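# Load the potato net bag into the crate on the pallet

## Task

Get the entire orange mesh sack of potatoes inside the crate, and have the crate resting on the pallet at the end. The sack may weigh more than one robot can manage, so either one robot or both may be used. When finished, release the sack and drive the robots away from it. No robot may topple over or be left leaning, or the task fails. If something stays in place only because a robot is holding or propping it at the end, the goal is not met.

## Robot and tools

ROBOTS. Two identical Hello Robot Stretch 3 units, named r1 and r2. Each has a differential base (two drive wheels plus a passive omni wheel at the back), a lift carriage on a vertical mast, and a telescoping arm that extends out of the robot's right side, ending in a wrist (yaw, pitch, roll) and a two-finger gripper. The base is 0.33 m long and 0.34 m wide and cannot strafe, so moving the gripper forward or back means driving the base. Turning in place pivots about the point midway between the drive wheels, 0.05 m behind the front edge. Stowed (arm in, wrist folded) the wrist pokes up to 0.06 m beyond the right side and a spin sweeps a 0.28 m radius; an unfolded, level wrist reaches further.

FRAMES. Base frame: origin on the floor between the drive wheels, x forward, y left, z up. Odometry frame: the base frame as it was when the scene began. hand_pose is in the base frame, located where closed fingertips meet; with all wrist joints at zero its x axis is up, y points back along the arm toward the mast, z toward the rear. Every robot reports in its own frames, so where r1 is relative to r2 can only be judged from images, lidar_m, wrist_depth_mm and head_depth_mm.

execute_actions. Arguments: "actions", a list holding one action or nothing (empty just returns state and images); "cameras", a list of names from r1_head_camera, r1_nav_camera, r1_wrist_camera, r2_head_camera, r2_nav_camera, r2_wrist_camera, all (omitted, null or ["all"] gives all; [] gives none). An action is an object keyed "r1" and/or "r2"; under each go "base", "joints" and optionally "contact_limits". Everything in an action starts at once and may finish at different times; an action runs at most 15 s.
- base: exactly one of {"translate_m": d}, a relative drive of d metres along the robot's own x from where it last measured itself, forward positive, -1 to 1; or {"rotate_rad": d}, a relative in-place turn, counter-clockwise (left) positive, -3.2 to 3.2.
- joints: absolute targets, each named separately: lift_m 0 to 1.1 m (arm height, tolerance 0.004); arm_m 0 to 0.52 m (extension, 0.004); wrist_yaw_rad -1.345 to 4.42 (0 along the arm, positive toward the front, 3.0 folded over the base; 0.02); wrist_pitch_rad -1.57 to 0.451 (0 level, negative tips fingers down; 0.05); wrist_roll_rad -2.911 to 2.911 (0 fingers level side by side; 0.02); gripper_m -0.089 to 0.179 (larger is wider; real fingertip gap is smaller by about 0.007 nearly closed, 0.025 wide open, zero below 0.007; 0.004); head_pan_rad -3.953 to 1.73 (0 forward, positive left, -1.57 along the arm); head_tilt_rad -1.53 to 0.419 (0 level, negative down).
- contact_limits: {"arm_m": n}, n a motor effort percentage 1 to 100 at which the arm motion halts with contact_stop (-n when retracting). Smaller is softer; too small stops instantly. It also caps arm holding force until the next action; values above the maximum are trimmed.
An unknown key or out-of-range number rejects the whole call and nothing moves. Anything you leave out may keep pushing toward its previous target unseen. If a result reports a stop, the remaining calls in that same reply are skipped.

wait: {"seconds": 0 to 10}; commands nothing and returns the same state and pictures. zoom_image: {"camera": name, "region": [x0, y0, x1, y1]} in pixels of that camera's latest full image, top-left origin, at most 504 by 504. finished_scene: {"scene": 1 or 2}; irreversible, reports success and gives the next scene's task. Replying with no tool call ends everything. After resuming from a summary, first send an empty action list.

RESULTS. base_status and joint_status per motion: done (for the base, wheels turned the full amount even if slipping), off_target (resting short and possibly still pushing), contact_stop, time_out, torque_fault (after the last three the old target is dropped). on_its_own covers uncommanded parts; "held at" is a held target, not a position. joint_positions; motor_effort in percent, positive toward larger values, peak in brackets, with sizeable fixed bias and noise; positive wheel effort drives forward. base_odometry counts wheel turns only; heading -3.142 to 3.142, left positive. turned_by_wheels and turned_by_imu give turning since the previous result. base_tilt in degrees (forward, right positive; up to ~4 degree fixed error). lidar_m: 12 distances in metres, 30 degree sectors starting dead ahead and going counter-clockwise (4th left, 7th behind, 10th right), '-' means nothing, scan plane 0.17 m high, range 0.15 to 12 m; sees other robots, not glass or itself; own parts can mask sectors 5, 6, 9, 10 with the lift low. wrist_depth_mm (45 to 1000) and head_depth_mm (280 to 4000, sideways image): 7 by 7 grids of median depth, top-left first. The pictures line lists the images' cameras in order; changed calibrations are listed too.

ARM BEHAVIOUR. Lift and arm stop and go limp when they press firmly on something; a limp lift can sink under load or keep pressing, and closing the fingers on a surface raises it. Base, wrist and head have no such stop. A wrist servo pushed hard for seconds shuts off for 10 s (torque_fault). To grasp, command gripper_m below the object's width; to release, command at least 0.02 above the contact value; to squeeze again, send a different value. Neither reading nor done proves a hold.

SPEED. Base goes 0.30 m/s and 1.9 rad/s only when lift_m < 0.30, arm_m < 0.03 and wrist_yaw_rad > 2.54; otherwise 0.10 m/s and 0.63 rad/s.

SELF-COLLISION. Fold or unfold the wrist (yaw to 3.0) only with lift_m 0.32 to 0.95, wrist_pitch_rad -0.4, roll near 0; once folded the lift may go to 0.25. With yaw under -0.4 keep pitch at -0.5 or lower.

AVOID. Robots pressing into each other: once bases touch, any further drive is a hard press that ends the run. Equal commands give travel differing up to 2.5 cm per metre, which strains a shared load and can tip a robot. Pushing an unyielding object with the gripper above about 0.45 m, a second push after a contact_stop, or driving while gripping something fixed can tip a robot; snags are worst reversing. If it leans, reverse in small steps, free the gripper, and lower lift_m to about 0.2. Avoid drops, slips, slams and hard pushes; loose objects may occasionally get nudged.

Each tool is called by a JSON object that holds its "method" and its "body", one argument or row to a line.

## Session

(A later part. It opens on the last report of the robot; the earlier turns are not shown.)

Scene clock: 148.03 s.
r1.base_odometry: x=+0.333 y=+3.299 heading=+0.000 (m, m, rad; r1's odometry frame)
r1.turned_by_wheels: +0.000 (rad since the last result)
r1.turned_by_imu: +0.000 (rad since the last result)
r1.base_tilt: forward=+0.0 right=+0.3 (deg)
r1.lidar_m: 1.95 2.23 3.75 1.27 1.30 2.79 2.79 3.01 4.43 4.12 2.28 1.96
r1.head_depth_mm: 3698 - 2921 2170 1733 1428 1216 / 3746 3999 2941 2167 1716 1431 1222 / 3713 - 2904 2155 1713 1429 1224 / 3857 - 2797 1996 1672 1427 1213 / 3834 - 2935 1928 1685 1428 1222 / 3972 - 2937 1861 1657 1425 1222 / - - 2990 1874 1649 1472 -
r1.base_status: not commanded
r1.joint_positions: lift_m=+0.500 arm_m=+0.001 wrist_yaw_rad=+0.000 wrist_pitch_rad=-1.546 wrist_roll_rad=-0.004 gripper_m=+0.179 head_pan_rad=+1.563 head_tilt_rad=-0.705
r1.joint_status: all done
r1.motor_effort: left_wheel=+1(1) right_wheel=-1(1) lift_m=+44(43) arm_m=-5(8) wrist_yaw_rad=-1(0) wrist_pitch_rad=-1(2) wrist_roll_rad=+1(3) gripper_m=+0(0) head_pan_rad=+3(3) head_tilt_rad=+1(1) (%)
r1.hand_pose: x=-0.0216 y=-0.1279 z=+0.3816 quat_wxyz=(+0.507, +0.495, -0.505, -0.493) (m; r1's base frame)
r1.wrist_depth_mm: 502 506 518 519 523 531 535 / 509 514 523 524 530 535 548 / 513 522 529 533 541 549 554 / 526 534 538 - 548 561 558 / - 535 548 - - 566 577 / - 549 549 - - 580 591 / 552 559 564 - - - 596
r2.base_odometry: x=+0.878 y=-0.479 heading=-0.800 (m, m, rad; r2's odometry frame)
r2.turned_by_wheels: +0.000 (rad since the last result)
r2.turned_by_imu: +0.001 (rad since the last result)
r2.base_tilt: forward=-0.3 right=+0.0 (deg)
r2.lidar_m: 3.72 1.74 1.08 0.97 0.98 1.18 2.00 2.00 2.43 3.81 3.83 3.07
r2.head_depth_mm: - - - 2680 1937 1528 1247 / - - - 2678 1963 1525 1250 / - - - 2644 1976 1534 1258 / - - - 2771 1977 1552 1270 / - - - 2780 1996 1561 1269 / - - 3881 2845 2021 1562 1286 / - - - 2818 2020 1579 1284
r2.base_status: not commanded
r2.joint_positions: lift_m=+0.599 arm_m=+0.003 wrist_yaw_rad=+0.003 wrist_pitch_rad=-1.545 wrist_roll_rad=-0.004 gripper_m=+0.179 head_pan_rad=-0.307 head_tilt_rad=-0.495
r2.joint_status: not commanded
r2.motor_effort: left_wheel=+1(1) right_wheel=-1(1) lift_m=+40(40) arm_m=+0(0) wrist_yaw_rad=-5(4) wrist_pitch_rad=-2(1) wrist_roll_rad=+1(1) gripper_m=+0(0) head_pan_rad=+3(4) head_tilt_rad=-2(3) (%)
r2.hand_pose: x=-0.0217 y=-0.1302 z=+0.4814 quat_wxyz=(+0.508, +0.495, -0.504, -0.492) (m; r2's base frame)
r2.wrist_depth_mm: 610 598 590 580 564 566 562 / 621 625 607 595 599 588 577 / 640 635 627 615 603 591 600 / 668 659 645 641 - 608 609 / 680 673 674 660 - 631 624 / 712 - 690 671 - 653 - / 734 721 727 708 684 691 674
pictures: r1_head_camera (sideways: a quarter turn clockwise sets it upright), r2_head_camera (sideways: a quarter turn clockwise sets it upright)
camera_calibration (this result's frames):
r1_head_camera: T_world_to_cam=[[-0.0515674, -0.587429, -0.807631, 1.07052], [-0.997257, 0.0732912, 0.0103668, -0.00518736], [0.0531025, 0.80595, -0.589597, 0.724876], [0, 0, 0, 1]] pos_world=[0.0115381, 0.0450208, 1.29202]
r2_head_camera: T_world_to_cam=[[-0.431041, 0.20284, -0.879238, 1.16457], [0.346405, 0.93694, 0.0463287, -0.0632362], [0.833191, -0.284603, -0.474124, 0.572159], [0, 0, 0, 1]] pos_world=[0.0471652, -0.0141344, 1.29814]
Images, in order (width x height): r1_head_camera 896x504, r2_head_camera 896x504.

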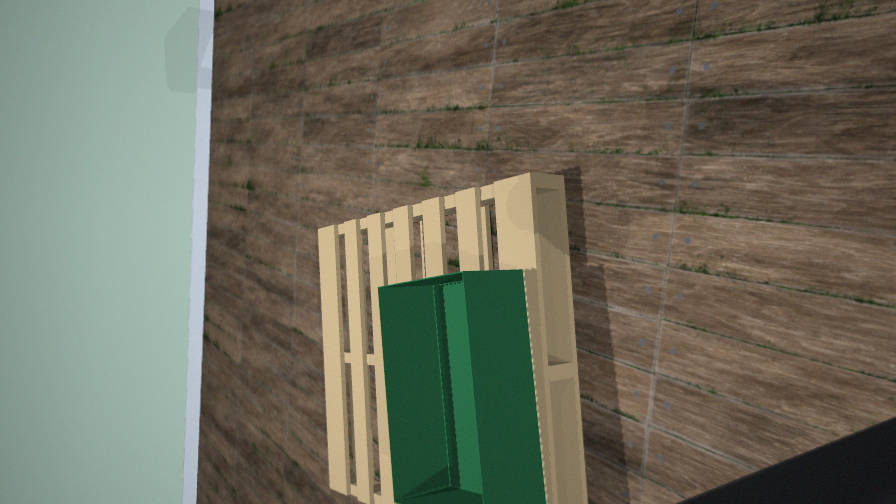

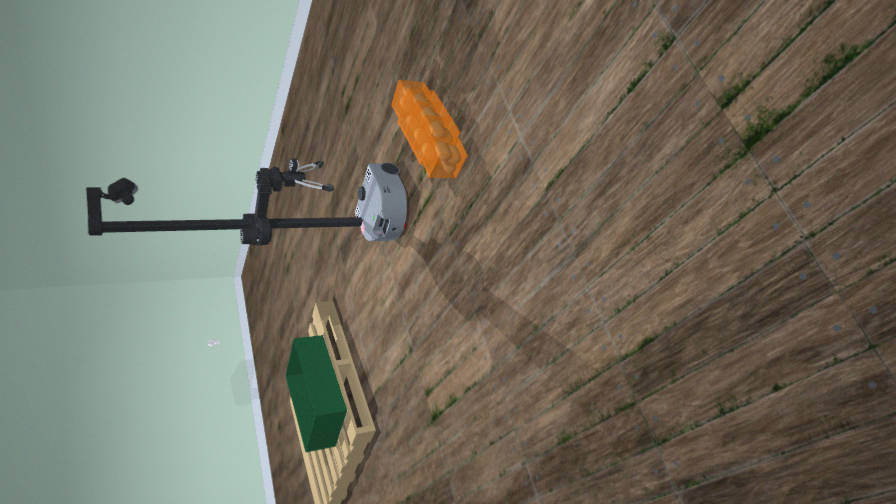

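{"method": "execute_actions", "body": {
  "actions": [
    {"r1":{"base":{"translate_m":0.52}},"r2":{"base":{"translate_m":1.0}}}
  ],
  "cameras": []
}}

{"method": "execute_actions", "body": {
  "actions": [
    {"r1":{"base":{"rotate_rad":-1.57},"joints":{"head_pan_rad":-1.57,"head_tilt_rad":-0.8}}}
  ],
  "cameras": []
}}

{"method": "execute_actions", "body": {
  "actions": [
    {"r1":{"base":{"translate_m":0.58},"joints":{"arm_m":0.4}},"r2":{"joints":{"head_pan_rad":0.2,"head_tilt_rad":-0.6}}}
  ],
  "cameras": ["r1_head_camera","r2_head_camera","r1_wrist_camera"]
}}

Scene clock: 167.10 s.
r1.base_odometry: x=+0.853 y=+3.299 heading=+0.000 (m, m, rad; r1's odometry frame)
r1.turned_by_wheels: +0.000 (rad since the last result)
r1.turned_by_imu: +0.005 (rad since the last result)
r1.base_tilt: forward=+0.1 right=+0.2 (deg)
r1.lidar_m: 1.45 1.66 2.82 4.13 1.38 3.27 3.27 2.63 4.55 3.01 1.70 1.45
r1.head_depth_mm: 3553 3863 2947 2169 1714 1431 1219 / 3627 3874 2906 2171 1719 1432 1212 / 3648 3945 2959 2165 1724 1421 1220 / 3720 - 2943 2187 1718 1421 1218 / 3831 - 2998 2163 1722 1430 1216 / 3825 - 2978 2079 1675 1433 1229 / 3959 - 2926 1914 1663 1468 -
r1.base_status: done
r1.joint_positions: lift_m=+0.500 arm_m=+0.001 wrist_yaw_rad=+0.000 wrist_pitch_rad=-1.546 wrist_roll_rad=-0.004 gripper_m=+0.179 head_pan_rad=+1.563 head_tilt_rad=-0.705
r1.joint_status: not commanded
r1.motor_effort: left_wheel=+0(7) right_wheel=+0(4) lift_m=+43(44) arm_m=-5(5) wrist_yaw_rad=-1(0) wrist_pitch_rad=-1(1) wrist_roll_rad=+1(1) gripper_m=+0(1) head_pan_rad=+3(3) head_tilt_rad=+1(2) (%)
r1.hand_pose: x=-0.0216 y=-0.1279 z=+0.3816 quat_wxyz=(+0.507, +0.495, -0.505, -0.493) (m; r1's base frame)
r1.wrist_depth_mm: 499 506 513 521 525 532 539 / 509 513 522 527 531 544 544 / 514 521 526 537 542 548 551 / 522 529 535 - 556 556 564 / - 538 541 - - 563 571 / - 549 552 - - 577 586 / 552 560 557 - - - 603
r2.base_odometry: x=+1.574 y=-1.197 heading=-0.800 (m, m, rad; r2's odometry frame)
r2.turned_by_wheels: +0.000 (rad since the last result)
r2.turned_by_imu: +0.010 (rad since the last result)
r2.base_tilt: forward=-0.2 right=+0.0 (deg)
r2.lidar_m: 2.72 2.04 1.28 1.16 1.16 1.41 2.74 2.99 3.66 3.62 3.61 2.67
r2.head_depth_mm: 3933 - 3677 2532 1932 1517 1250 / - - - 2713 1953 1531 1249 / - - - 2714 1954 1546 1256 / - - - 2785 1981 1544 1266 / - - - 2788 1995 1559 1271 / - - - 2808 2004 1567 1282 / - - - 2863 2023 1584 1283
r2.base_status: done
r2.joint_positions: lift_m=+0.599 arm_m=+0.003 wrist_yaw_rad=+0.003 wrist_pitch_rad=-1.545 wrist_roll_rad=-0.004 gripper_m=+0.179 head_pan_rad=-0.307 head_tilt_rad=-0.495
r2.joint_status: not commanded
r2.motor_effort: left_wheel=-1(8) right_wheel=-1(2) lift_m=+39(40) arm_m=+0(0) wrist_yaw_rad=-4(4) wrist_pitch_rad=-1(2) wrist_roll_rad=+1(1) gripper_m=+0(0) head_pan_rad=+4(4) head_tilt_rad=-2(2) (%)
r2.hand_pose: x=-0.0217 y=-0.1302 z=+0.4814 quat_wxyz=(+0.508, +0.495, -0.504, -0.492) (m; r2's base frame)
r2.wrist_depth_mm: 600 592 585 596 574 567 563 / 635 618 605 601 596 585 573 / 635 633 630 607 600 596 586 / 677 676 649 641 - 609 605 / 681 680 673 664 - 629 636 / 712 - 700 667 - 649 - / 738 723 716 713 690 678 682
pictures: none
No camera images: the call's "cameras" was empty. Leave "cameras" out to get every camera's image.

Scene clock: 170.57 s.
r1.base_odometry: x=+0.853 y=+3.299 heading=-1.570 (m, m, rad; r1's odometry frame)
r1.turned_by_wheels: -1.570 (rad since the last result)
r1.turned_by_imu: -1.580 (rad since the last result)
r1.base_tilt: forward=+0.1 right=+0.4 (deg)
r1.lidar_m: 3.07 1.72 1.45 1.45 1.65 2.76 4.13 1.35 3.28 3.26 2.64 4.53
r1.head_depth_mm: 2802 3131 2481 1957 1595 1353 1174 / 2909 3081 2506 1958 1604 1352 1171 / 2943 3165 2514 1970 1589 1349 1176 / 2988 3281 2511 1946 1599 1358 1179 / 3051 3321 2506 1931 1599 1357 1181 / 3084 3309 2483 1952 1596 1356 1183 / 3133 3397 2504 1961 1597 1357 1170
r1.base_status: done
r1.joint_positions: lift_m=+0.500 arm_m=+0.001 wrist_yaw_rad=+0.000 wrist_pitch_rad=-1.546 wrist_roll_rad=-0.004 gripper_m=+0.179 head_pan_rad=-1.563 head_tilt_rad=-0.790
r1.joint_status: all done
r1.motor_effort: left_wheel=+1(7) right_wheel=-1(4) lift_m=+44(43) arm_m=-5(5) wrist_yaw_rad=+0(0) wrist_pitch_rad=-1(1) wrist_roll_rad=+1(2) gripper_m=+0(0) head_pan_rad=-3(43) head_tilt_rad=-3(9) (%)
r1.hand_pose: x=-0.0216 y=-0.1279 z=+0.3816 quat_wxyz=(+0.507, +0.495, -0.505, -0.493) (m; r1's base frame)
r1.wrist_depth_mm: 507 503 510 516 524 530 539 / 510 518 517 526 531 543 548 / 516 525 526 534 541 544 557 / 529 531 541 - 549 554 566 / - 543 548 - - 571 573 / - 552 554 - - 577 584 / 555 562 560 - - - 588
r2.base_odometry: x=+1.574 y=-1.197 heading=-0.800 (m, m, rad; r2's odometry frame)
r2.turned_by_wheels: +0.000 (rad since the last result)
r2.turned_by_imu: +0.001 (rad since the last result)
r2.base_tilt: forward=-0.2 right=+0.0 (deg)
r2.lidar_m: 2.73 2.04 1.28 1.16 1.16 1.41 2.74 3.00 3.66 3.62 3.63 2.67
r2.head_depth_mm: - - 3730 2646 1945 1512 1245 / - - - 2716 1954 1539 1253 / - - - 2736 1968 1546 1260 / - - - 2744 1980 1545 1264 / - - - 2798 2004 1548 1269 / - - - 2812 2002 1575 1275 / - - - 2832 2031 1577 1282
r2.base_status: not commanded
r2.joint_positions: lift_m=+0.599 arm_m=+0.003 wrist_yaw_rad=+0.003 wrist_pitch_rad=-1.545 wrist_roll_rad=-0.004 gripper_m=+0.179 head_pan_rad=-0.307 head_tilt_rad=-0.495
r2.joint_status: not commanded
r2.motor_effort: left_wheel=-1(1) right_wheel=+0(0) lift_m=+40(40) arm_m=+0(0) wrist_yaw_rad=-4(5) wrist_pitch_rad=-1(2) wrist_roll_rad=+1(1) gripper_m=+0(1) head_pan_rad=+2(3) head_tilt_rad=-2(2) (%)
r2.hand_pose: x=-0.0217 y=-0.1302 z=+0.4814 quat_wxyz=(+0.508, +0.495, -0.504, -0.492) (m; r2's base frame)
r2.wrist_depth_mm: 615 591 594 586 580 556 560 / 624 621 606 593 597 583 570 / 647 639 628 606 605 610 592 / 667 652 642 645 - 626 607 / 691 678 665 662 - 637 627 / 714 - 685 696 - 660 - / 743 735 687 700 692 688 673
pictures: none
No camera images: the call's "cameras" was empty. Leave "cameras" out to get every camera's image.

Scene clock: 177.33 s.
r1.base_odometry: x=+0.854 y=+2.719 heading=-1.570 (m, m, rad; r1's odometry frame)
r1.turned_by_wheels: +0.000 (rad since the last result)
r1.turned_by_imu: +0.003 (rad since the last result)
r1.base_tilt: forward=+0.3 right=+0.3 (deg)
r1.lidar_m: 2.78 1.53 1.32 1.32 1.50 2.52 1.90 1.91 3.41 2.47 3.88 3.98
r1.head_depth_mm: 2968 3198 2502 1964 1591 1358 1178 / 2965 3276 2535 1943 1593 1356 1194 / 3041 3328 2528 1969 1599 1330 1176 / 3087 3357 2518 1959 - 1306 1177 / 3165 3376 2510 1958 1561 1293 1174 / 3186 3434 2467 1947 1601 1352 1185 / 2298 3298 2501 1957 1608 1354 1180
r1.base_status: done
r1.joint_positions: lift_m=+0.500 arm_m=+0.400 wrist_yaw_rad=+0.000 wrist_pitch_rad=-1.546 wrist_roll_rad=-0.003 gripper_m=+0.179 head_pan_rad=-1.563 head_tilt_rad=-0.790
r1.joint_status: all done
r1.motor_effort: left_wheel=+1(8) right_wheel=-1(3) lift_m=+44(44) arm_m=+5(6) wrist_yaw_rad=+0(0) wrist_pitch_rad=-1(1) wrist_roll_rad=+1(1) gripper_m=+0(0) head_pan_rad=-3(3) head_tilt_rad=-3(3) (%)
r1.hand_pose: x=-0.0216 y=-0.5267 z=+0.3816 quat_wxyz=(+0.507, +0.495, -0.505, -0.493) (m; r1's base frame)
r1.wrist_depth_mm: 503 504 508 456 523 528 537 / 513 516 467 471 531 539 541 / 513 525 522 473 542 549 553 / 522 526 531 545 550 555 565 / - 540 547 553 555 563 568 / - 554 554 563 569 580 586 / 549 556 567 577 578 - 592
r2.base_odometry: x=+1.574 y=-1.197 heading=-0.800 (m, m, rad; r2's odometry frame)
r2.turned_by_wheels: +0.000 (rad since the last result)
r2.turned_by_imu: +0.001 (rad since the last result)
r2.base_tilt: forward=-0.2 right=-0.1 (deg)
r2.lidar_m: 2.73 2.03 1.28 1.16 1.16 1.41 2.74 3.00 3.67 3.61 2.49 3.01
r2.head_depth_mm: - - 2886 2286 1748 1414 1188 / - - 2899 2314 1767 1422 1182 / - - 3250 2309 1761 1425 1191 / - - 3398 2330 1774 1432 1203 / - - 3457 2363 1771 1447 1209 / - - 3461 2371 1783 1447 1209 / - 3859 3327 2378 1809 1447 1217
r2.base_status: not commanded
r2.joint_positions: lift_m=+0.599 arm_m=+0.003 wrist_yaw_rad=+0.003 wrist_pitch_rad=-1.545 wrist_roll_rad=-0.004 gripper_m=+0.179 head_pan_rad=+0.193 head_tilt_rad=-0.592
r2.joint_status: all done
r2.motor_effort: left_wheel=+0(1) right_wheel=-1(0) lift_m=+40(39) arm_m=+0(0) wrist_yaw_rad=-4(4) wrist_pitch_rad=-1(1) wrist_roll_rad=+1(1) gripper_m=+0(0) head_pan_rad=+3(26) head_tilt_rad=-3(9) (%)
r2.hand_pose: x=-0.0217 y=-0.1302 z=+0.4814 quat_wxyz=(+0.508, +0.495, -0.504, -0.492) (m; r2's base frame)
r2.wrist_depth_mm: 602 612 602 582 592 576 563 / 644 621 602 608 596 577 578 / 643 645 623 625 604 588 597 / 665 655 652 638 - 625 617 / 717 666 675 662 - 644 621 / 714 - 686 694 - 652 - / 730 724 707 705 681 682 673
pictures: r1_head_camera (sideways: a quarter turn clockwise sets it upright), r1_wrist_camera, r2_head_camera (sideways: a quarter turn clockwise sets it upright)
camera_calibration (this result's frames):
r1_head_camera: T_world_to_cam=[[0.0418857, 0.655065, -0.754411, 1.00058], [0.998283, -0.0583834, 0.00473064, -0.0100217], [-0.0409462, -0.753314, -0.656385, 0.812332], [0, 0, 0, 1]] pos_world=[0.00135653, -0.0440868, 1.2881]
r1_wrist_camera: T_world_to_cam=[[-0.987989, -0.143729, 0.056737, -0.134718], [-0.135276, 0.98198, 0.131965, 0.505761], [-0.0746818, 0.122705, -0.989629, 0.601987], [0, 0, 0, 1]] pos_world=[-0.0197253, -0.589877, 0.536645]
r2_head_camera: T_world_to_cam=[[-0.55735, -0.044531, -0.829083, 1.09994], [-0.14081, 0.989165, 0.0415304, -0.0540118], [0.818251, 0.139891, -0.557581, 0.680837], [0, 0, 0, 1]] pos_world=[0.0483489, 0.00716529, 1.2938]
Images, in order (width x height): r1_head_camera 896x504, r1_wrist_camera 644x364, r2_head_camera 896x504.

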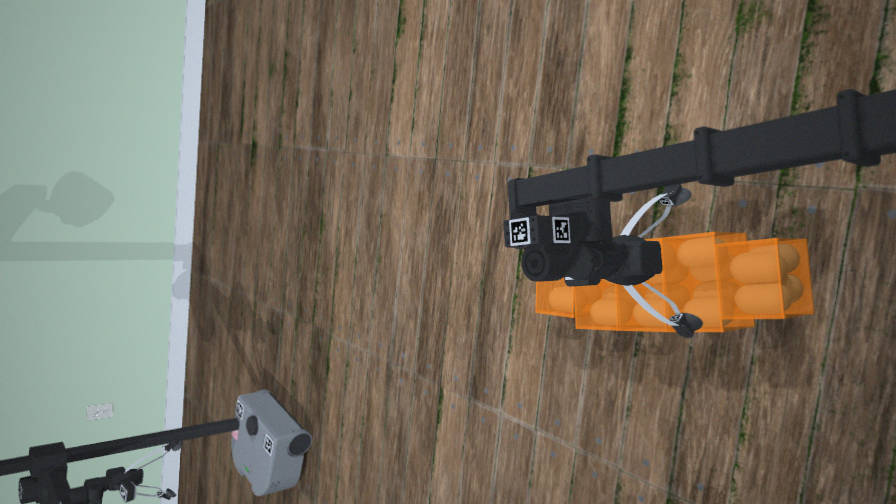

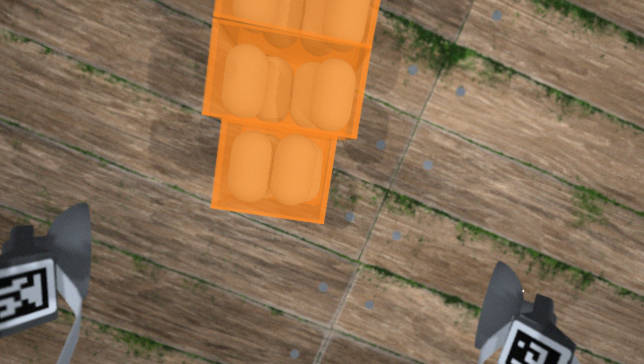

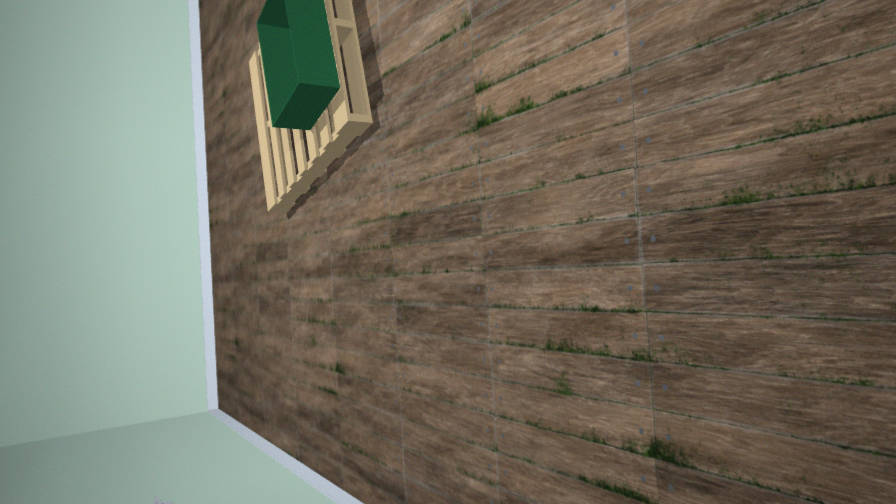

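{"method": "execute_actions", "body": {
  "actions": [
    {"r1":{"base":{"translate_m":0.04},"joints":{"arm_m":0.42,"wrist_roll_rad":0.1,"lift_m":0.3}},"r2":{"base":{"rotate_rad":-1.35}}}
  ],
  "cameras": ["r1_wrist_camera"]
}}

{"method": "execute_actions", "body": {
  "actions": [
    {"r2":{"base":{"translate_m":1.0}}}
  ],
  "cameras": ["r1_head_camera"]
}}

Scene clock: 188.50 s.
r1.base_odometry: x=+0.854 y=+2.679 heading=-1.570 (m, m, rad; r1's odometry frame)
r1.turned_by_wheels: +0.000 (rad since the last result)
r1.turned_by_imu: +0.001 (rad since the last result)
r1.base_tilt: forward=+0.1 right=+0.3 (deg)
r1.lidar_m: 2.76 1.52 1.31 1.30 1.49 2.51 1.94 1.96 3.41 2.46 3.91 3.94
r1.head_depth_mm: 2936 3230 2482 1942 1596 1358 1168 / 3026 3271 2502 1946 1599 1354 1181 / 3035 3285 2499 1956 1604 1363 1188 / 3092 3336 2507 1938 1635 1231 1158 / 3194 3328 2486 1951 1585 1331 1177 / 3060 3277 2500 1958 1591 1352 1183 / 3079 3451 2480 1958 1595 1359 1182
r1.base_status: done
r1.joint_positions: lift_m=+0.300 arm_m=+0.420 wrist_yaw_rad=+0.000 wrist_pitch_rad=-1.546 wrist_roll_rad=+0.095 gripper_m=+0.179 head_pan_rad=-1.563 head_tilt_rad=-0.790
r1.joint_status: all done
r1.motor_effort: left_wheel=+1(7) right_wheel=-1(4) lift_m=+23(37) arm_m=+5(7) wrist_yaw_rad=-1(2) wrist_pitch_rad=-1(1) wrist_roll_rad=+2(2) gripper_m=+0(0) head_pan_rad=-3(3) head_tilt_rad=-3(3) (%)
r1.hand_pose: x=-0.0216 y=-0.5467 z=+0.1824 quat_wxyz=(+0.481, +0.470, -0.529, -0.517) (m; r1's base frame)
r1.wrist_depth_mm: 312 316 226 282 322 330 333 / 318 323 225 269 229 333 338 / 322 327 325 287 337 342 345 / 328 331 243 231 343 348 350 / - 337 230 232 347 354 357 / - 341 346 349 356 358 364 / 346 349 352 356 359 - 369
r2.base_odometry: x=+1.574 y=-1.197 heading=-2.150 (m, m, rad; r2's odometry frame)
r2.turned_by_wheels: -1.350 (rad since the last result)
r2.turned_by_imu: -1.370 (rad since the last result)
r2.base_tilt: forward=-0.3 right=+0.0 (deg)
r2.lidar_m: 3.62 2.48 2.73 3.95 1.58 1.19 1.16 1.22 1.71 2.99 3.14 3.73
r2.head_depth_mm: 2917 3258 3310 2295 1733 1417 1189 / 2978 3279 3316 2306 1748 1432 1194 / 3049 3401 3365 2308 1764 1419 1202 / 3103 3457 3378 2325 1778 1431 1203 / 3137 3523 3433 2357 1791 1443 1208 / 3186 3561 3233 2190 1803 1451 1214 / 3273 3615 3280 2383 1815 1453 1210
r2.base_status: done
r2.joint_positions: lift_m=+0.599 arm_m=+0.003 wrist_yaw_rad=+0.003 wrist_pitch_rad=-1.545 wrist_roll_rad=-0.004 gripper_m=+0.179 head_pan_rad=+0.193 head_tilt_rad=-0.593
r2.joint_status: not commanded
r2.motor_effort: left_wheel=+0(9) right_wheel=-1(4) lift_m=+40(40) arm_m=+0(0) wrist_yaw_rad=-4(3) wrist_pitch_rad=-2(2) wrist_roll_rad=+1(0) gripper_m=+0(1) head_pan_rad=+3(3) head_tilt_rad=-3(3) (%)
r2.hand_pose: x=-0.0217 y=-0.1302 z=+0.4814 quat_wxyz=(+0.508, +0.495, -0.504, -0.492) (m; r2's base frame)
r2.wrist_depth_mm: 601 596 593 570 568 563 564 / 621 620 600 602 596 600 577 / 655 632 623 612 613 618 591 / 676 652 642 645 - 618 614 / 697 680 658 655 - 643 621 / 710 - 687 695 - 656 - / 706 725 708 710 684 699 663
pictures: r1_wrist_camera
camera_calibration (this result's frames):
r1_wrist_camera: T_world_to_cam=[[-0.997443, -0.0463265, 0.0544237, -0.0728251], [-0.0388127, 0.990515, 0.131809, 0.558423], [-0.0600138, 0.12936, -0.98978, 0.41127], [0, 0, 0, 1]] pos_world=[-0.0262831, -0.609702, 0.337424]
Images, in order (width x height): r1_wrist_camera 644x364.

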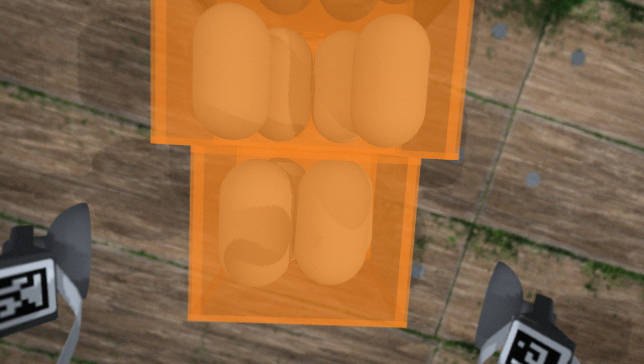

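Scene clock: 199.73 s.
r1.base_odometry: x=+0.854 y=+2.679 heading=-1.570 (m, m, rad; r1's odometry frame)
r1.turned_by_wheels: +0.000 (rad since the last result)
r1.turned_by_imu: +0.001 (rad since the last result)
r1.base_tilt: forward=+0.2 right=+0.2 (deg)
r1.lidar_m: 2.75 1.52 1.31 1.31 1.49 2.51 1.95 1.96 3.39 3.42 1.57 3.93
r1.head_depth_mm: 2982 3216 2517 1965 1603 1353 1178 / 3014 3294 2487 1951 1605 1359 1185 / 3054 3300 2516 1945 1598 1357 1193 / 3072 3328 2504 1938 1639 1228 1159 / 3181 3397 2499 1965 1607 1325 1176 / 3190 3436 2510 1949 1596 1355 1174 / 3272 3456 2392 1852 1607 1354 1182
r1.base_status: not commanded
r1.joint_positions: lift_m=+0.300 arm_m=+0.420 wrist_yaw_rad=+0.000 wrist_pitch_rad=-1.546 wrist_roll_rad=+0.095 gripper_m=+0.179 head_pan_rad=-1.563 head_tilt_rad=-0.790
r1.joint_status: not commanded
r1.motor_effort: left_wheel=+1(1) right_wheel=-1(1) lift_m=+22(23) arm_m=+5(5) wrist_yaw_rad=-1(1) wrist_pitch_rad=-1(1) wrist_roll_rad=+2(2) gripper_m=+0(0) head_pan_rad=-3(3) head_tilt_rad=-4(3) (%)
r1.hand_pose: x=-0.0216 y=-0.5467 z=+0.1824 quat_wxyz=(+0.481, +0.470, -0.529, -0.517) (m; r1's base frame)
r1.wrist_depth_mm: 312 317 226 283 325 328 333 / 318 320 224 271 229 335 337 / 324 326 326 287 336 342 343 / 328 332 244 232 343 346 348 / - 338 229 231 348 353 359 / - 342 346 351 355 359 364 / 345 347 353 358 361 - 369
r2.base_odometry: x=+1.027 y=-2.034 heading=-2.150 (m, m, rad; r2's odometry frame)
r2.turned_by_wheels: +0.000 (rad since the last result)
r2.turned_by_imu: +0.009 (rad since the last result)
r2.base_tilt: forward=-0.2 right=-0.1 (deg)
r2.lidar_m: 2.60 1.59 3.93 2.55 2.93 2.21 2.16 2.27 3.13 3.03 3.20 2.70
r2.head_depth_mm: 2112 2332 2603 2288 1742 1408 1182 / 2161 2372 2661 2286 1753 1412 1195 / 2172 2403 2728 2328 1775 1428 1189 / 2214 2458 2816 2346 1772 1422 1203 / 2293 2530 2849 2320 1791 1441 1208 / 2329 2570 2902 2373 1796 1456 1208 / 2342 2632 2969 2400 1737 1457 1217
r2.base_status: done
r2.joint_positions: lift_m=+0.599 arm_m=+0.003 wrist_yaw_rad=+0.003 wrist_pitch_rad=-1.545 wrist_roll_rad=-0.004 gripper_m=+0.179 head_pan_rad=+0.193 head_tilt_rad=-0.593
r2.joint_status: not commanded
r2.motor_effort: left_wheel=-1(8) right_wheel=+0(2) lift_m=+40(40) arm_m=+0(0) wrist_yaw_rad=-4(4) wrist_pitch_rad=-1(1) wrist_roll_rad=+1(1) gripper_m=+0(1) head_pan_rad=+4(3) head_tilt_rad=-4(3) (%)
r2.hand_pose: x=-0.0217 y=-0.1302 z=+0.4814 quat_wxyz=(+0.508, +0.495, -0.504, -0.492) (m; r2's base frame)
r2.wrist_depth_mm: 602 602 594 580 569 562 570 / 631 616 617 602 589 591 578 / 648 634 633 619 601 601 589 / 668 660 643 624 - 616 610 / 709 684 663 660 - 647 630 / 718 - 692 679 - 672 - / 724 735 719 706 693 680 674
pictures: r1_head_camera (sideways: a quarter turn clockwise sets it upright)
camera_calibration (this result's frames):
r1_head_camera: T_world_to_cam=[[0.0418905, 0.655064, -0.754411, 1.00058], [0.998283, -0.0583907, 0.00473065, -0.0100217], [-0.0409517, -0.753314, -0.656385, 0.812332], [0, 0, 0, 1]] pos_world=[0.00135621, -0.0440868, 1.2881]
Images, in order (width x height): r1_head_camera 896x504.

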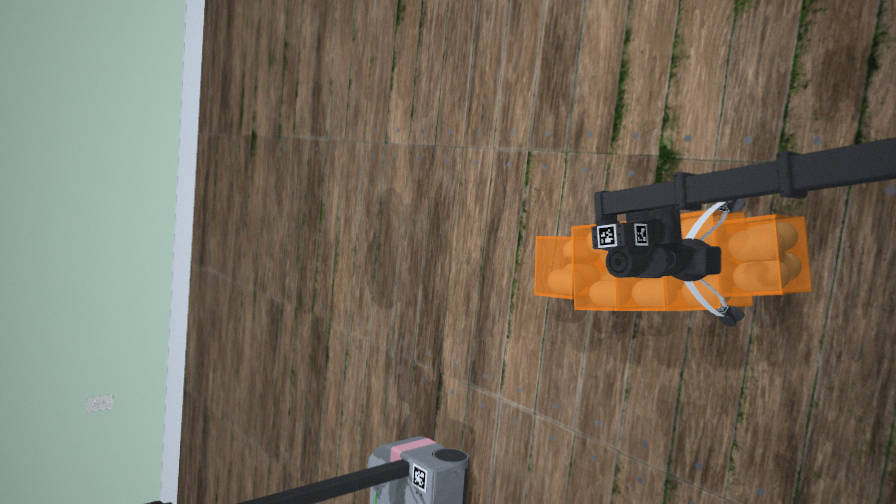

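{"method": "execute_actions", "body": {
  "actions": [
    {"r2":{"base":{"rotate_rad":1.62},"joints":{"head_pan_rad":-0.8,"head_tilt_rad":-0.8}},"r1":{"joints":{"lift_m":0.22}}}
  ],
  "cameras": ["r2_head_camera","r1_head_camera","r2_nav_camera"]
}}

Scene clock: 207.33 s.
r1.base_odometry: x=+0.854 y=+2.679 heading=-1.570 (m, m, rad; r1's odometry frame)
r1.turned_by_wheels: +0.000 (rad since the last result)
r1.turned_by_imu: +0.001 (rad since the last result)
r1.base_tilt: forward=+0.1 right=+0.2 (deg)
r1.lidar_m: 2.76 1.52 1.31 1.31 1.49 2.51 1.94 1.96 3.42 3.41 1.57 3.94
r1.head_depth_mm: 2959 3218 2505 1967 1582 1362 1172 / 3002 3295 2476 1942 1602 1343 1178 / 3000 3305 2513 1941 1589 1369 1175 / 3111 3333 2507 1950 1554 1228 1155 / 3109 3396 2506 1965 1597 1357 1173 / 3203 3419 2515 1959 1602 1356 1180 / 3227 3521 2500 1890 1612 1357 1181
r1.base_status: not commanded
r1.joint_positions: lift_m=+0.220 arm_m=+0.420 wrist_yaw_rad=+0.000 wrist_pitch_rad=-1.546 wrist_roll_rad=+0.095 gripper_m=+0.179 head_pan_rad=-1.563 head_tilt_rad=-0.790
r1.joint_status: all done
r1.motor_effort: left_wheel=+1(1) right_wheel=-1(1) lift_m=+23(22) arm_m=+6(5) wrist_yaw_rad=+0(1) wrist_pitch_rad=-1(1) wrist_roll_rad=+2(2) gripper_m=+0(0) head_pan_rad=-3(3) head_tilt_rad=-3(3) (%)
r1.hand_pose: x=-0.0216 y=-0.5467 z=+0.1024 quat_wxyz=(+0.481, +0.470, -0.529, -0.517) (m; r1's base frame)
r1.wrist_depth_mm: 238 145 149 191 146 249 253 / 242 148 152 193 148 255 257 / 246 247 202 213 162 259 260 / 250 252 154 161 260 264 266 / - 256 144 147 265 268 270 / - 259 146 149 269 271 275 / 261 266 153 160 274 - 280
r2.base_odometry: x=+1.027 y=-2.034 heading=-0.530 (m, m, rad; r2's odometry frame)
r2.turned_by_wheels: +1.620 (rad since the last result)
r2.turned_by_imu: +1.646 (rad since the last result)
r2.base_tilt: forward=-0.1 right=+0.0 (deg)
r2.lidar_m: 2.55 2.80 2.19 2.16 2.31 3.10 3.02 3.25 2.64 2.60 1.09 1.21
r2.head_depth_mm: 2465 2713 2290 1802 1495 1268 1111 / 2635 2852 2287 1821 1493 1276 1114 / 2978 3131 1912 1816 1516 1287 1112 / 3315 3147 2158 1655 1501 1290 1121 / 3720 3140 2316 1838 1461 1284 1125 / - 3132 2328 1840 1517 1289 1118 / - 3169 2337 1837 1522 1292 1125
r2.base_status: done
r2.joint_positions: lift_m=+0.599 arm_m=+0.003 wrist_yaw_rad=+0.003 wrist_pitch_rad=-1.545 wrist_roll_rad=-0.004 gripper_m=+0.179 head_pan_rad=-0.793 head_tilt_rad=-0.790
r2.joint_status: all done
r2.motor_effort: left_wheel=-3(9) right_wheel=+1(5) lift_m=+40(40) arm_m=+0(0) wrist_yaw_rad=-4(4) wrist_pitch_rad=-2(1) wrist_roll_rad=+1(1) gripper_m=+0(0) head_pan_rad=-3(36) head_tilt_rad=-4(17) (%)
r2.hand_pose: x=-0.0217 y=-0.1302 z=+0.4814 quat_wxyz=(+0.508, +0.495, -0.504, -0.492) (m; r2's base frame)
r2.wrist_depth_mm: 599 588 595 581 573 569 563 / 618 621 607 599 587 581 577 / 637 634 628 607 610 609 600 / 662 655 650 634 - 626 602 / 692 672 663 649 - 636 620 / 709 - 691 685 - 668 - / 743 741 733 696 712 676 664
pictures: r1_head_camera (sideways: a quarter turn clockwise sets it upright), r2_head_camera (sideways: a quarter turn clockwise sets it upright), r2_nav_camera (sideways: a quarter turn counterclockwise sets it upright)
camera_calibration (this result's frames):
r1_head_camera: T_world_to_cam=[[0.0418905, 0.655064, -0.754411, 1.00058], [0.998283, -0.0583908, 0.00473065, -0.0100217], [-0.0409518, -0.753314, -0.656385, 0.812332], [0, 0, 0, 1]] pos_world=[0.0013562, -0.0440868, 1.2881]
r2_head_camera: T_world_to_cam=[[-0.451608, 0.548325, -0.70384, 0.936041], [0.751875, 0.658593, 0.0306466, -0.0452784], [0.480348, -0.515359, -0.709698, 0.880773], [0, 0, 0, 1]] pos_world=[0.0336895, -0.0295202, 1.28529]
r2_nav_camera: T_world_to_cam=[[0.455291, -0.500708, 0.736207, -0.90857], [-0.736382, -0.67655, -0.0047345, 0.0587498], [0.500451, -0.539974, -0.67674, 0.840568], [0, 0, 0, 1]] pos_world=[0.0362634, 0.0387033, 1.23802]
Images, in order (width x height): r1_head_camera 896x504, r2_head_camera 896x504, r2_nav_camera 672x504.

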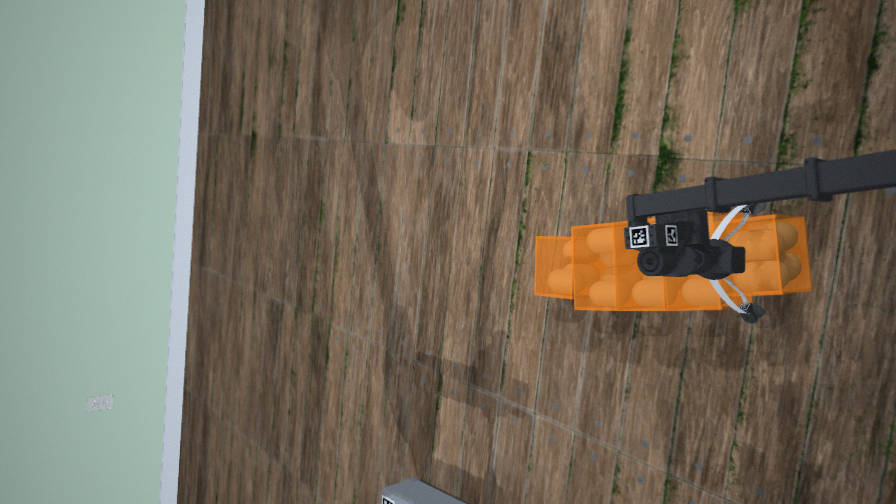

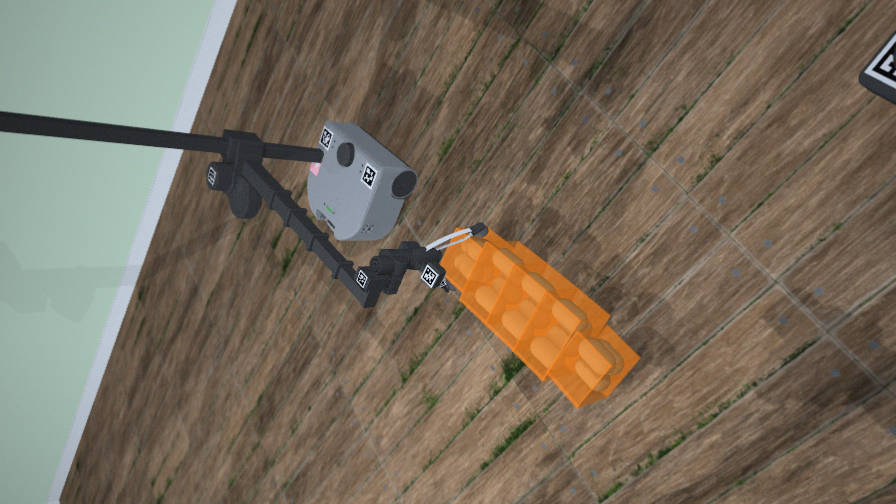

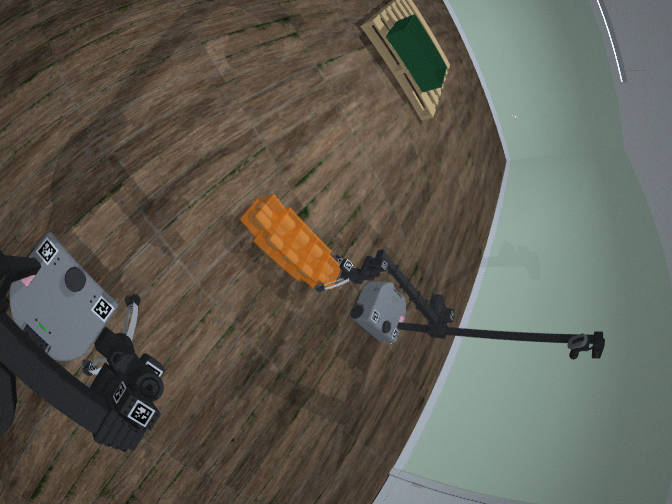

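{"method": "execute_actions", "body": {
  "actions": [
    {"r2":{"base":{"rotate_rad":0.33}},"r1":{"joints":{"gripper_m":0.10}}}
  ],
  "cameras": []
}}

{"method": "execute_actions", "body": {
  "actions": [
    {"r2":{"base":{"translate_m":0.6}}}
  ],
  "cameras": []
}}

{"method": "execute_actions", "body": {
  "actions": [
    {"r2":{"base":{"rotate_rad":-0.24},"joints":{"head_pan_rad":-1.57,"arm_m":0.3}}}
  ],
  "cameras": ["r2_head_camera","r2_wrist_camera"]
}}

Scene clock: 220.10 s.
r1.base_odometry: x=+0.854 y=+2.679 heading=-1.570 (m, m, rad; r1's odometry frame)
r1.turned_by_wheels: +0.000 (rad since the last result)
r1.turned_by_imu: +0.000 (rad since the last result)
r1.base_tilt: forward=+0.0 right=+0.3 (deg)
r1.lidar_m: 2.76 1.52 1.31 1.30 1.49 2.50 1.95 1.95 3.39 3.41 1.57 3.95
r1.head_depth_mm: 2950 3220 2504 1955 1600 1359 1174 / 3009 3281 2496 1940 1598 1350 1185 / 3048 3285 2541 1943 1598 1359 1180 / 3137 3287 2505 1964 1562 1246 1152 / 3170 3350 2513 1957 1612 1329 1177 / 3218 3439 2497 1947 1606 1353 1179 / 3250 3486 2493 1963 1594 1355 1177
r1.base_status: not commanded
r1.joint_positions: lift_m=+0.220 arm_m=+0.420 wrist_yaw_rad=+0.000 wrist_pitch_rad=-1.547 wrist_roll_rad=+0.097 gripper_m=+0.101 head_pan_rad=-1.563 head_tilt_rad=-0.790
r1.joint_status: all done
r1.motor_effort: left_wheel=-2(2) right_wheel=+5(5) lift_m=+24(24) arm_m=+5(5) wrist_yaw_rad=-1(1) wrist_pitch_rad=-1(1) wrist_roll_rad=+1(2) gripper_m=-27(100) head_pan_rad=-3(3) head_tilt_rad=-3(3) (%)
r1.hand_pose: x=-0.0216 y=-0.5466 z=+0.1023 quat_wxyz=(+0.481, +0.470, -0.529, -0.518) (m; r1's base frame)
r1.wrist_depth_mm: 237 143 150 190 146 250 252 / 240 147 154 193 147 254 256 / 245 247 202 216 161 258 261 / 249 252 153 159 260 263 266 / 253 255 143 145 264 267 270 / - 260 146 148 269 272 274 / 263 264 152 156 273 - 280
r2.base_odometry: x=+1.027 y=-2.034 heading=-0.200 (m, m, rad; r2's odometry frame)
r2.turned_by_wheels: +0.330 (rad since the last result)
r2.turned_by_imu: +0.335 (rad since the last result)
r2.base_tilt: forward=-0.3 right=-0.1 (deg)
r2.lidar_m: 3.39 2.31 2.15 2.20 2.81 3.02 3.08 2.81 2.61 1.59 1.10 2.56
r2.head_depth_mm: 3257 3107 1854 1748 1495 1276 1108 / 3772 3076 2289 1604 1500 1280 1113 / - 3121 2293 1825 1463 1282 1116 / - 3126 2313 1819 1462 1284 1116 / - 3149 2308 1827 1511 1284 1123 / - 2889 2336 1832 1507 1289 1117 / - 2598 2322 1856 1518 1294 1128
r2.base_status: done
r2.joint_positions: lift_m=+0.599 arm_m=+0.003 wrist_yaw_rad=+0.003 wrist_pitch_rad=-1.545 wrist_roll_rad=-0.004 gripper_m=+0.179 head_pan_rad=-0.793 head_tilt_rad=-0.790
r2.joint_status: not commanded
r2.motor_effort: left_wheel=-3(10) right_wheel=+1(5) lift_m=+40(40) arm_m=+0(0) wrist_yaw_rad=-4(4) wrist_pitch_rad=-1(1) wrist_roll_rad=+1(1) gripper_m=-1(1) head_pan_rad=-2(1) head_tilt_rad=-4(4) (%)
r2.hand_pose: x=-0.0217 y=-0.1302 z=+0.4814 quat_wxyz=(+0.508, +0.495, -0.504, -0.492) (m; r2's base frame)
r2.wrist_depth_mm: 602 592 591 588 573 563 546 / 635 619 615 605 589 582 571 / 636 639 628 622 605 596 611 / 662 660 652 656 - 617 605 / 694 680 672 671 - 636 623 / 709 - 700 687 - 657 - / 744 730 715 713 700 688 643
pictures: none
No camera images: the call's "cameras" was empty. Leave "cameras" out to get every camera's image.

Scene clock: 227.33 s.
r1.base_odometry: x=+0.854 y=+2.679 heading=-1.570 (m, m, rad; r1's odometry frame)
r1.turned_by_wheels: +0.000 (rad since the last result)
r1.turned_by_imu: +0.001 (rad since the last result)
r1.base_tilt: forward=+0.2 right=+0.4 (deg)
r1.lidar_m: 2.76 1.52 1.31 1.31 1.49 2.50 1.94 1.95 3.42 1.57 3.86 3.94
r1.head_depth_mm: 2957 3233 2509 1952 1589 1353 1186 / 3054 3286 2504 1942 1591 1359 1174 / 3061 3298 2493 1958 1599 1348 1183 / 3131 3305 2492 1898 1558 1247 1152 / 3145 1727 2416 1834 1600 1326 1177 / 3060 3141 2481 1883 1598 1355 1183 / 3253 3463 2492 1967 1604 1352 1177
r1.base_status: not commanded
r1.joint_positions: lift_m=+0.220 arm_m=+0.420 wrist_yaw_rad=+0.000 wrist_pitch_rad=-1.547 wrist_roll_rad=+0.097 gripper_m=+0.108 head_pan_rad=-1.563 head_tilt_rad=-0.790
r1.joint_status: not commanded
r1.on_its_own: gripper_m is held at +0.106, not at your +0.100, by its stall guard, which is not easing now
r1.motor_effort: left_wheel=-2(1) right_wheel=+5(5) lift_m=+24(24) arm_m=+5(5) wrist_yaw_rad=+0(1) wrist_pitch_rad=-1(1) wrist_roll_rad=+1(1) gripper_m=-24(25) head_pan_rad=-3(3) head_tilt_rad=-3(4) (%)
r1.hand_pose: x=-0.0216 y=-0.5466 z=+0.1023 quat_wxyz=(+0.481, +0.470, -0.529, -0.518) (m; r1's base frame)
r1.wrist_depth_mm: 237 143 150 190 146 249 253 / 241 147 153 193 148 254 257 / 245 246 202 216 161 258 261 / 248 251 154 159 259 262 264 / 254 256 144 146 263 269 272 / - 259 146 148 269 273 276 / 263 264 153 157 273 - 281
r2.base_odometry: x=+1.615 y=-2.153 heading=-0.200 (m, m, rad; r2's odometry frame)
r2.turned_by_wheels: +0.000 (rad since the last result)
r2.turned_by_imu: +0.006 (rad since the last result)
r2.base_tilt: forward=-0.3 right=-0.1 (deg)
r2.lidar_m: 2.98 2.04 1.91 1.94 2.50 3.59 3.66 3.05 2.86 1.58 3.75 2.00
r2.head_depth_mm: 3626 3088 2287 1811 1486 1280 1108 / - 3107 2295 1801 1500 1277 1117 / - 3120 2296 1817 1501 1281 1121 / - 3126 2298 1830 1513 1282 1116 / - 3165 2322 1830 1505 1282 1118 / - 2546 2224 1827 1513 1286 1121 / - 2879 2096 1835 1520 1284 1123
r2.base_status: done
r2.joint_positions: lift_m=+0.599 arm_m=+0.003 wrist_yaw_rad=+0.003 wrist_pitch_rad=-1.545 wrist_roll_rad=-0.004 gripper_m=+0.179 head_pan_rad=-0.793 head_tilt_rad=-0.790
r2.joint_status: not commanded
r2.motor_effort: left_wheel=-4(5) right_wheel=+1(5) lift_m=+39(40) arm_m=+0(0) wrist_yaw_rad=-4(4) wrist_pitch_rad=-2(1) wrist_roll_rad=+1(1) gripper_m=+0(0) head_pan_rad=-2(3) head_tilt_rad=-4(4) (%)
r2.hand_pose: x=-0.0217 y=-0.1302 z=+0.4814 quat_wxyz=(+0.508, +0.495, -0.504, -0.492) (m; r2's base frame)
r2.wrist_depth_mm: 602 594 586 583 580 559 552 / 616 618 605 601 586 597 583 / 655 640 626 618 603 601 593 / 662 656 645 651 - 625 627 / 691 677 659 660 - 635 615 / 713 - 683 686 - 663 - / 726 741 710 704 696 680 660
pictures: none
No camera images: the call's "cameras" was empty. Leave "cameras" out to get every camera's image.

Scene clock: 230.73 s.
r1.base_odometry: x=+0.854 y=+2.679 heading=-1.570 (m, m, rad; r1's odometry frame)
r1.turned_by_wheels: +0.000 (rad since the last result)
r1.turned_by_imu: +0.000 (rad since the last result)
r1.base_tilt: forward=+0.1 right=+0.4 (deg)
r1.lidar_m: 2.76 1.52 1.31 1.31 1.49 2.52 1.94 1.96 3.43 1.57 3.90 3.94
r1.head_depth_mm: 2957 3240 2510 1954 1595 1368 1180 / 3005 3314 2494 1951 1608 1357 1179 / 3051 3295 2495 1954 1609 1355 1180 / 3093 3347 2507 1966 1552 1245 1158 / 3078 3275 2010 1844 1603 1326 1174 / 3138 1481 2512 1887 1595 1357 1177 / 3303 3489 2484 1946 1603 1364 1175
r1.base_status: not commanded
r1.joint_positions: lift_m=+0.220 arm_m=+0.420 wrist_yaw_rad=+0.000 wrist_pitch_rad=-1.547 wrist_roll_rad=+0.097 gripper_m=+0.108 head_pan_rad=-1.563 head_tilt_rad=-0.790
r1.joint_status: not commanded
r1.on_its_own: gripper_m is held at +0.106, not at your +0.100, by its stall guard, which is not easing now
r1.motor_effort: left_wheel=-2(2) right_wheel=+5(5) lift_m=+24(24) arm_m=+5(5) wrist_yaw_rad=-1(0) wrist_pitch_rad=-1(1) wrist_roll_rad=+1(1) gripper_m=-24(24) head_pan_rad=-3(3) head_tilt_rad=-3(3) (%)
r1.hand_pose: x=-0.0216 y=-0.5466 z=+0.1023 quat_wxyz=(+0.481, +0.470, -0.529, -0.518) (m; r1's base frame)
r1.wrist_depth_mm: 236 143 150 190 146 250 253 / 242 147 153 192 147 253 257 / 245 247 202 216 161 258 262 / 248 250 154 159 259 262 266 / 252 254 143 146 263 267 272 / - 259 146 148 269 272 275 / 261 263 153 157 274 - 279
r2.base_odometry: x=+1.615 y=-2.153 heading=-0.440 (m, m, rad; r2's odometry frame)
r2.turned_by_wheels: -0.240 (rad since the last result)
r2.turned_by_imu: -0.243 (rad since the last result)
r2.base_tilt: forward=-0.2 right=-0.1 (deg)
r2.lidar_m: 2.01 2.31 1.91 1.91 2.13 3.45 3.58 3.51 2.85 1.57 3.23 2.03
r2.head_depth_mm: 2409 2710 2258 1807 1492 1276 1132 / 2398 2713 2277 1797 1543 - - / 2461 2823 2297 1877 1425 1278 1114 / 2492 2802 2279 1845 1414 1285 1117 / 2534 2791 1917 1684 1447 1264 1118 / 2499 2855 2088 1835 1509 1290 1125 / 2590 2861 2330 1820 1528 1292 1126
r2.base_status: done
r2.joint_positions: lift_m=+0.599 arm_m=+0.300 wrist_yaw_rad=+0.002 wrist_pitch_rad=-1.546 wrist_roll_rad=-0.004 gripper_m=+0.179 head_pan_rad=-1.563 head_tilt_rad=-0.790
r2.joint_status: all done
r2.motor_effort: left_wheel=+1(7) right_wheel=-1(4) lift_m=+40(40) arm_m=+4(4) wrist_yaw_rad=-1(3) wrist_pitch_rad=-1(1) wrist_roll_rad=+1(1) gripper_m=-1(0) head_pan_rad=-2(29) head_tilt_rad=-4(4) (%)
r2.hand_pose: x=-0.0217 y=-0.4270 z=+0.4814 quat_wxyz=(+0.508, +0.495, -0.504, -0.493) (m; r2's base frame)
r2.wrist_depth_mm: 609 613 576 579 570 578 552 / 628 604 610 611 589 578 579 / 646 645 643 622 598 600 593 / 661 655 647 627 628 624 611 / 679 667 668 644 647 641 626 / 710 - 695 684 661 664 - / 746 717 704 701 - 676 687
pictures: r2_head_camera (sideways: a quarter turn clockwise sets it upright), r2_wrist_camera
camera_calibration (this result's frames):
r2_head_camera: T_world_to_cam=[[0.0576106, 0.708293, -0.703563, 0.932575], [0.998241, -0.0507749, 0.0306238, -0.0467515], [-0.0140327, -0.70409, -0.709972, 0.884146], [0, 0, 0, 1]] pos_world=[0.00534997, -0.0403922, 1.28528]
r2_wrist_camera: T_world_to_cam=[[-0.996072, 0.0873134, -0.0147371, 0.0344554], [0.0837373, 0.982928, 0.163833, 0.372698], [0.0287903, 0.161955, -0.986378, 0.711251], [0, 0, 0, 1]] pos_world=[-0.0173658, -0.484535, 0.64101]
Images, in order (width x height): r2_head_camera 896x504, r2_wrist_camera 644x364.

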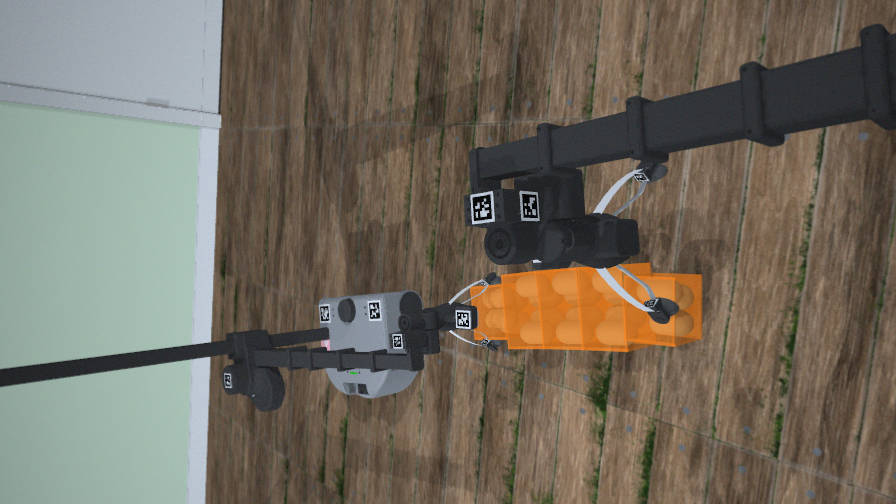

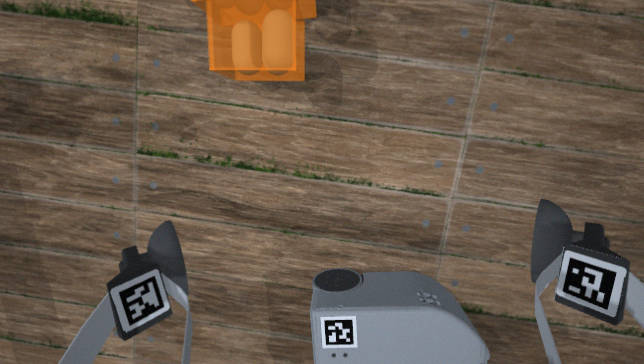

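{"method": "execute_actions", "body": {
  "actions": [
    {"r2":{"base":{"translate_m":0.12},"joints":{"arm_m":0.5,"lift_m":0.4}},"r1":{"joints":{"arm_m":0.47,"lift_m":0.24}}}
  ],
  "cameras": ["r2_wrist_camera"]
}}

Scene clock: 237.50 s.
r1.base_odometry: x=+0.854 y=+2.679 heading=-1.570 (m, m, rad; r1's odometry frame)
r1.turned_by_wheels: +0.000 (rad since the last result)
r1.turned_by_imu: +0.001 (rad since the last result)
r1.base_tilt: forward=+0.2 right=+0.3 (deg)
r1.lidar_m: 2.77 1.52 1.31 1.31 1.49 2.51 1.94 1.95 3.42 1.56 3.90 3.95
r1.head_depth_mm: 2932 3182 2514 1957 1602 1349 1179 / 3050 3300 2527 1942 1611 1365 1171 / 3074 3288 2507 1944 1600 1354 1173 / 3102 3358 2534 1838 1630 1198 1173 / 3047 1680 1955 1836 1601 1328 1181 / 3195 3471 2490 1962 1606 1354 1175 / 3268 3490 2489 1960 1602 1360 1175
r1.base_status: not commanded
r1.joint_positions: lift_m=+0.239 arm_m=+0.469 wrist_yaw_rad=+0.000 wrist_pitch_rad=-1.590 wrist_roll_rad=+0.099 gripper_m=+0.108 head_pan_rad=-1.563 head_tilt_rad=-0.790
r1.joint_status: all done
r1.on_its_own: gripper_m is held at +0.106, not at your +0.100, by its stall guard, which is not easing now
r1.motor_effort: left_wheel=+1(2) right_wheel=-1(5) lift_m=+50(55) arm_m=+12(14) wrist_yaw_rad=-1(1) wrist_pitch_rad=+11(14) wrist_roll_rad=+0(1) gripper_m=-23(24) head_pan_rad=-3(3) head_tilt_rad=-4(3) (%)
r1.hand_pose: x=-0.0216 y=-0.5851 z=+0.1224 quat_wxyz=(+0.470, +0.479, -0.519, -0.529) (m; r1's base frame)
r1.wrist_depth_mm: 250 250 161 253 166 261 264 / 255 254 164 206 162 267 272 / 261 260 169 212 165 274 276 / 268 270 270 274 277 282 283 / 273 275 153 160 284 287 291 / - 281 149 152 291 294 299 / 287 289 144 148 300 - 307
r2.base_odometry: x=+1.724 y=-2.204 heading=-0.440 (m, m, rad; r2's odometry frame)
r2.turned_by_wheels: +0.000 (rad since the last result)
r2.turned_by_imu: +0.002 (rad since the last result)
r2.base_tilt: forward=-0.4 right=-0.1 (deg)
r2.lidar_m: 1.89 2.27 1.88 1.88 2.10 3.43 3.71 3.53 2.88 1.01 3.25 1.90
r2.head_depth_mm: 2398 2723 2254 1810 1500 1273 1109 / 2441 2749 2307 1808 1506 1282 1113 / 2489 2816 2287 1855 1495 1266 1115 / 2528 2846 2299 1814 1379 1265 1120 / 2517 2780 1882 1779 1507 1291 1119 / 2593 2895 2319 1818 1512 1289 1121 / 2636 2921 2339 1819 1512 1296 1119
r2.base_status: done
r2.joint_positions: lift_m=+0.401 arm_m=+0.500 wrist_yaw_rad=+0.002 wrist_pitch_rad=-1.546 wrist_roll_rad=-0.004 gripper_m=+0.179 head_pan_rad=-1.563 head_tilt_rad=-0.790
r2.joint_status: all done
r2.motor_effort: left_wheel=+0(7) right_wheel=-1(3) lift_m=+15(33) arm_m=+4(5) wrist_yaw_rad=-2(1) wrist_pitch_rad=-1(1) wrist_roll_rad=+1(1) gripper_m=+0(0) head_pan_rad=-3(2) head_tilt_rad=-4(4) (%)
r2.hand_pose: x=-0.0217 y=-0.6269 z=+0.2825 quat_wxyz=(+0.508, +0.495, -0.504, -0.493) (m; r2's base frame)
r2.wrist_depth_mm: 424 415 415 350 393 397 391 / 435 426 425 363 331 403 399 / 445 441 441 381 422 414 412 / 461 454 447 389 436 426 426 / 475 478 463 457 442 436 427 / 493 - 479 473 469 460 - / 511 511 494 489 485 484 468
pictures: r2_wrist_camera
camera_calibration (this result's frames):
r2_wrist_camera: T_world_to_cam=[[-0.996066, 0.0873873, -0.0147046, 0.049018], [0.083805, 0.982862, 0.164192, 0.601631], [0.0288009, 0.162314, -0.986319, 0.547696], [0, 0, 0, 1]] pos_world=[-0.0173686, -0.684502, 0.44214]
Images, in order (width x height): r2_wrist_camera 644x364.

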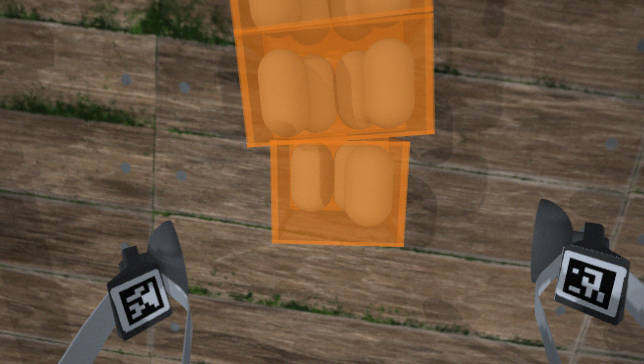

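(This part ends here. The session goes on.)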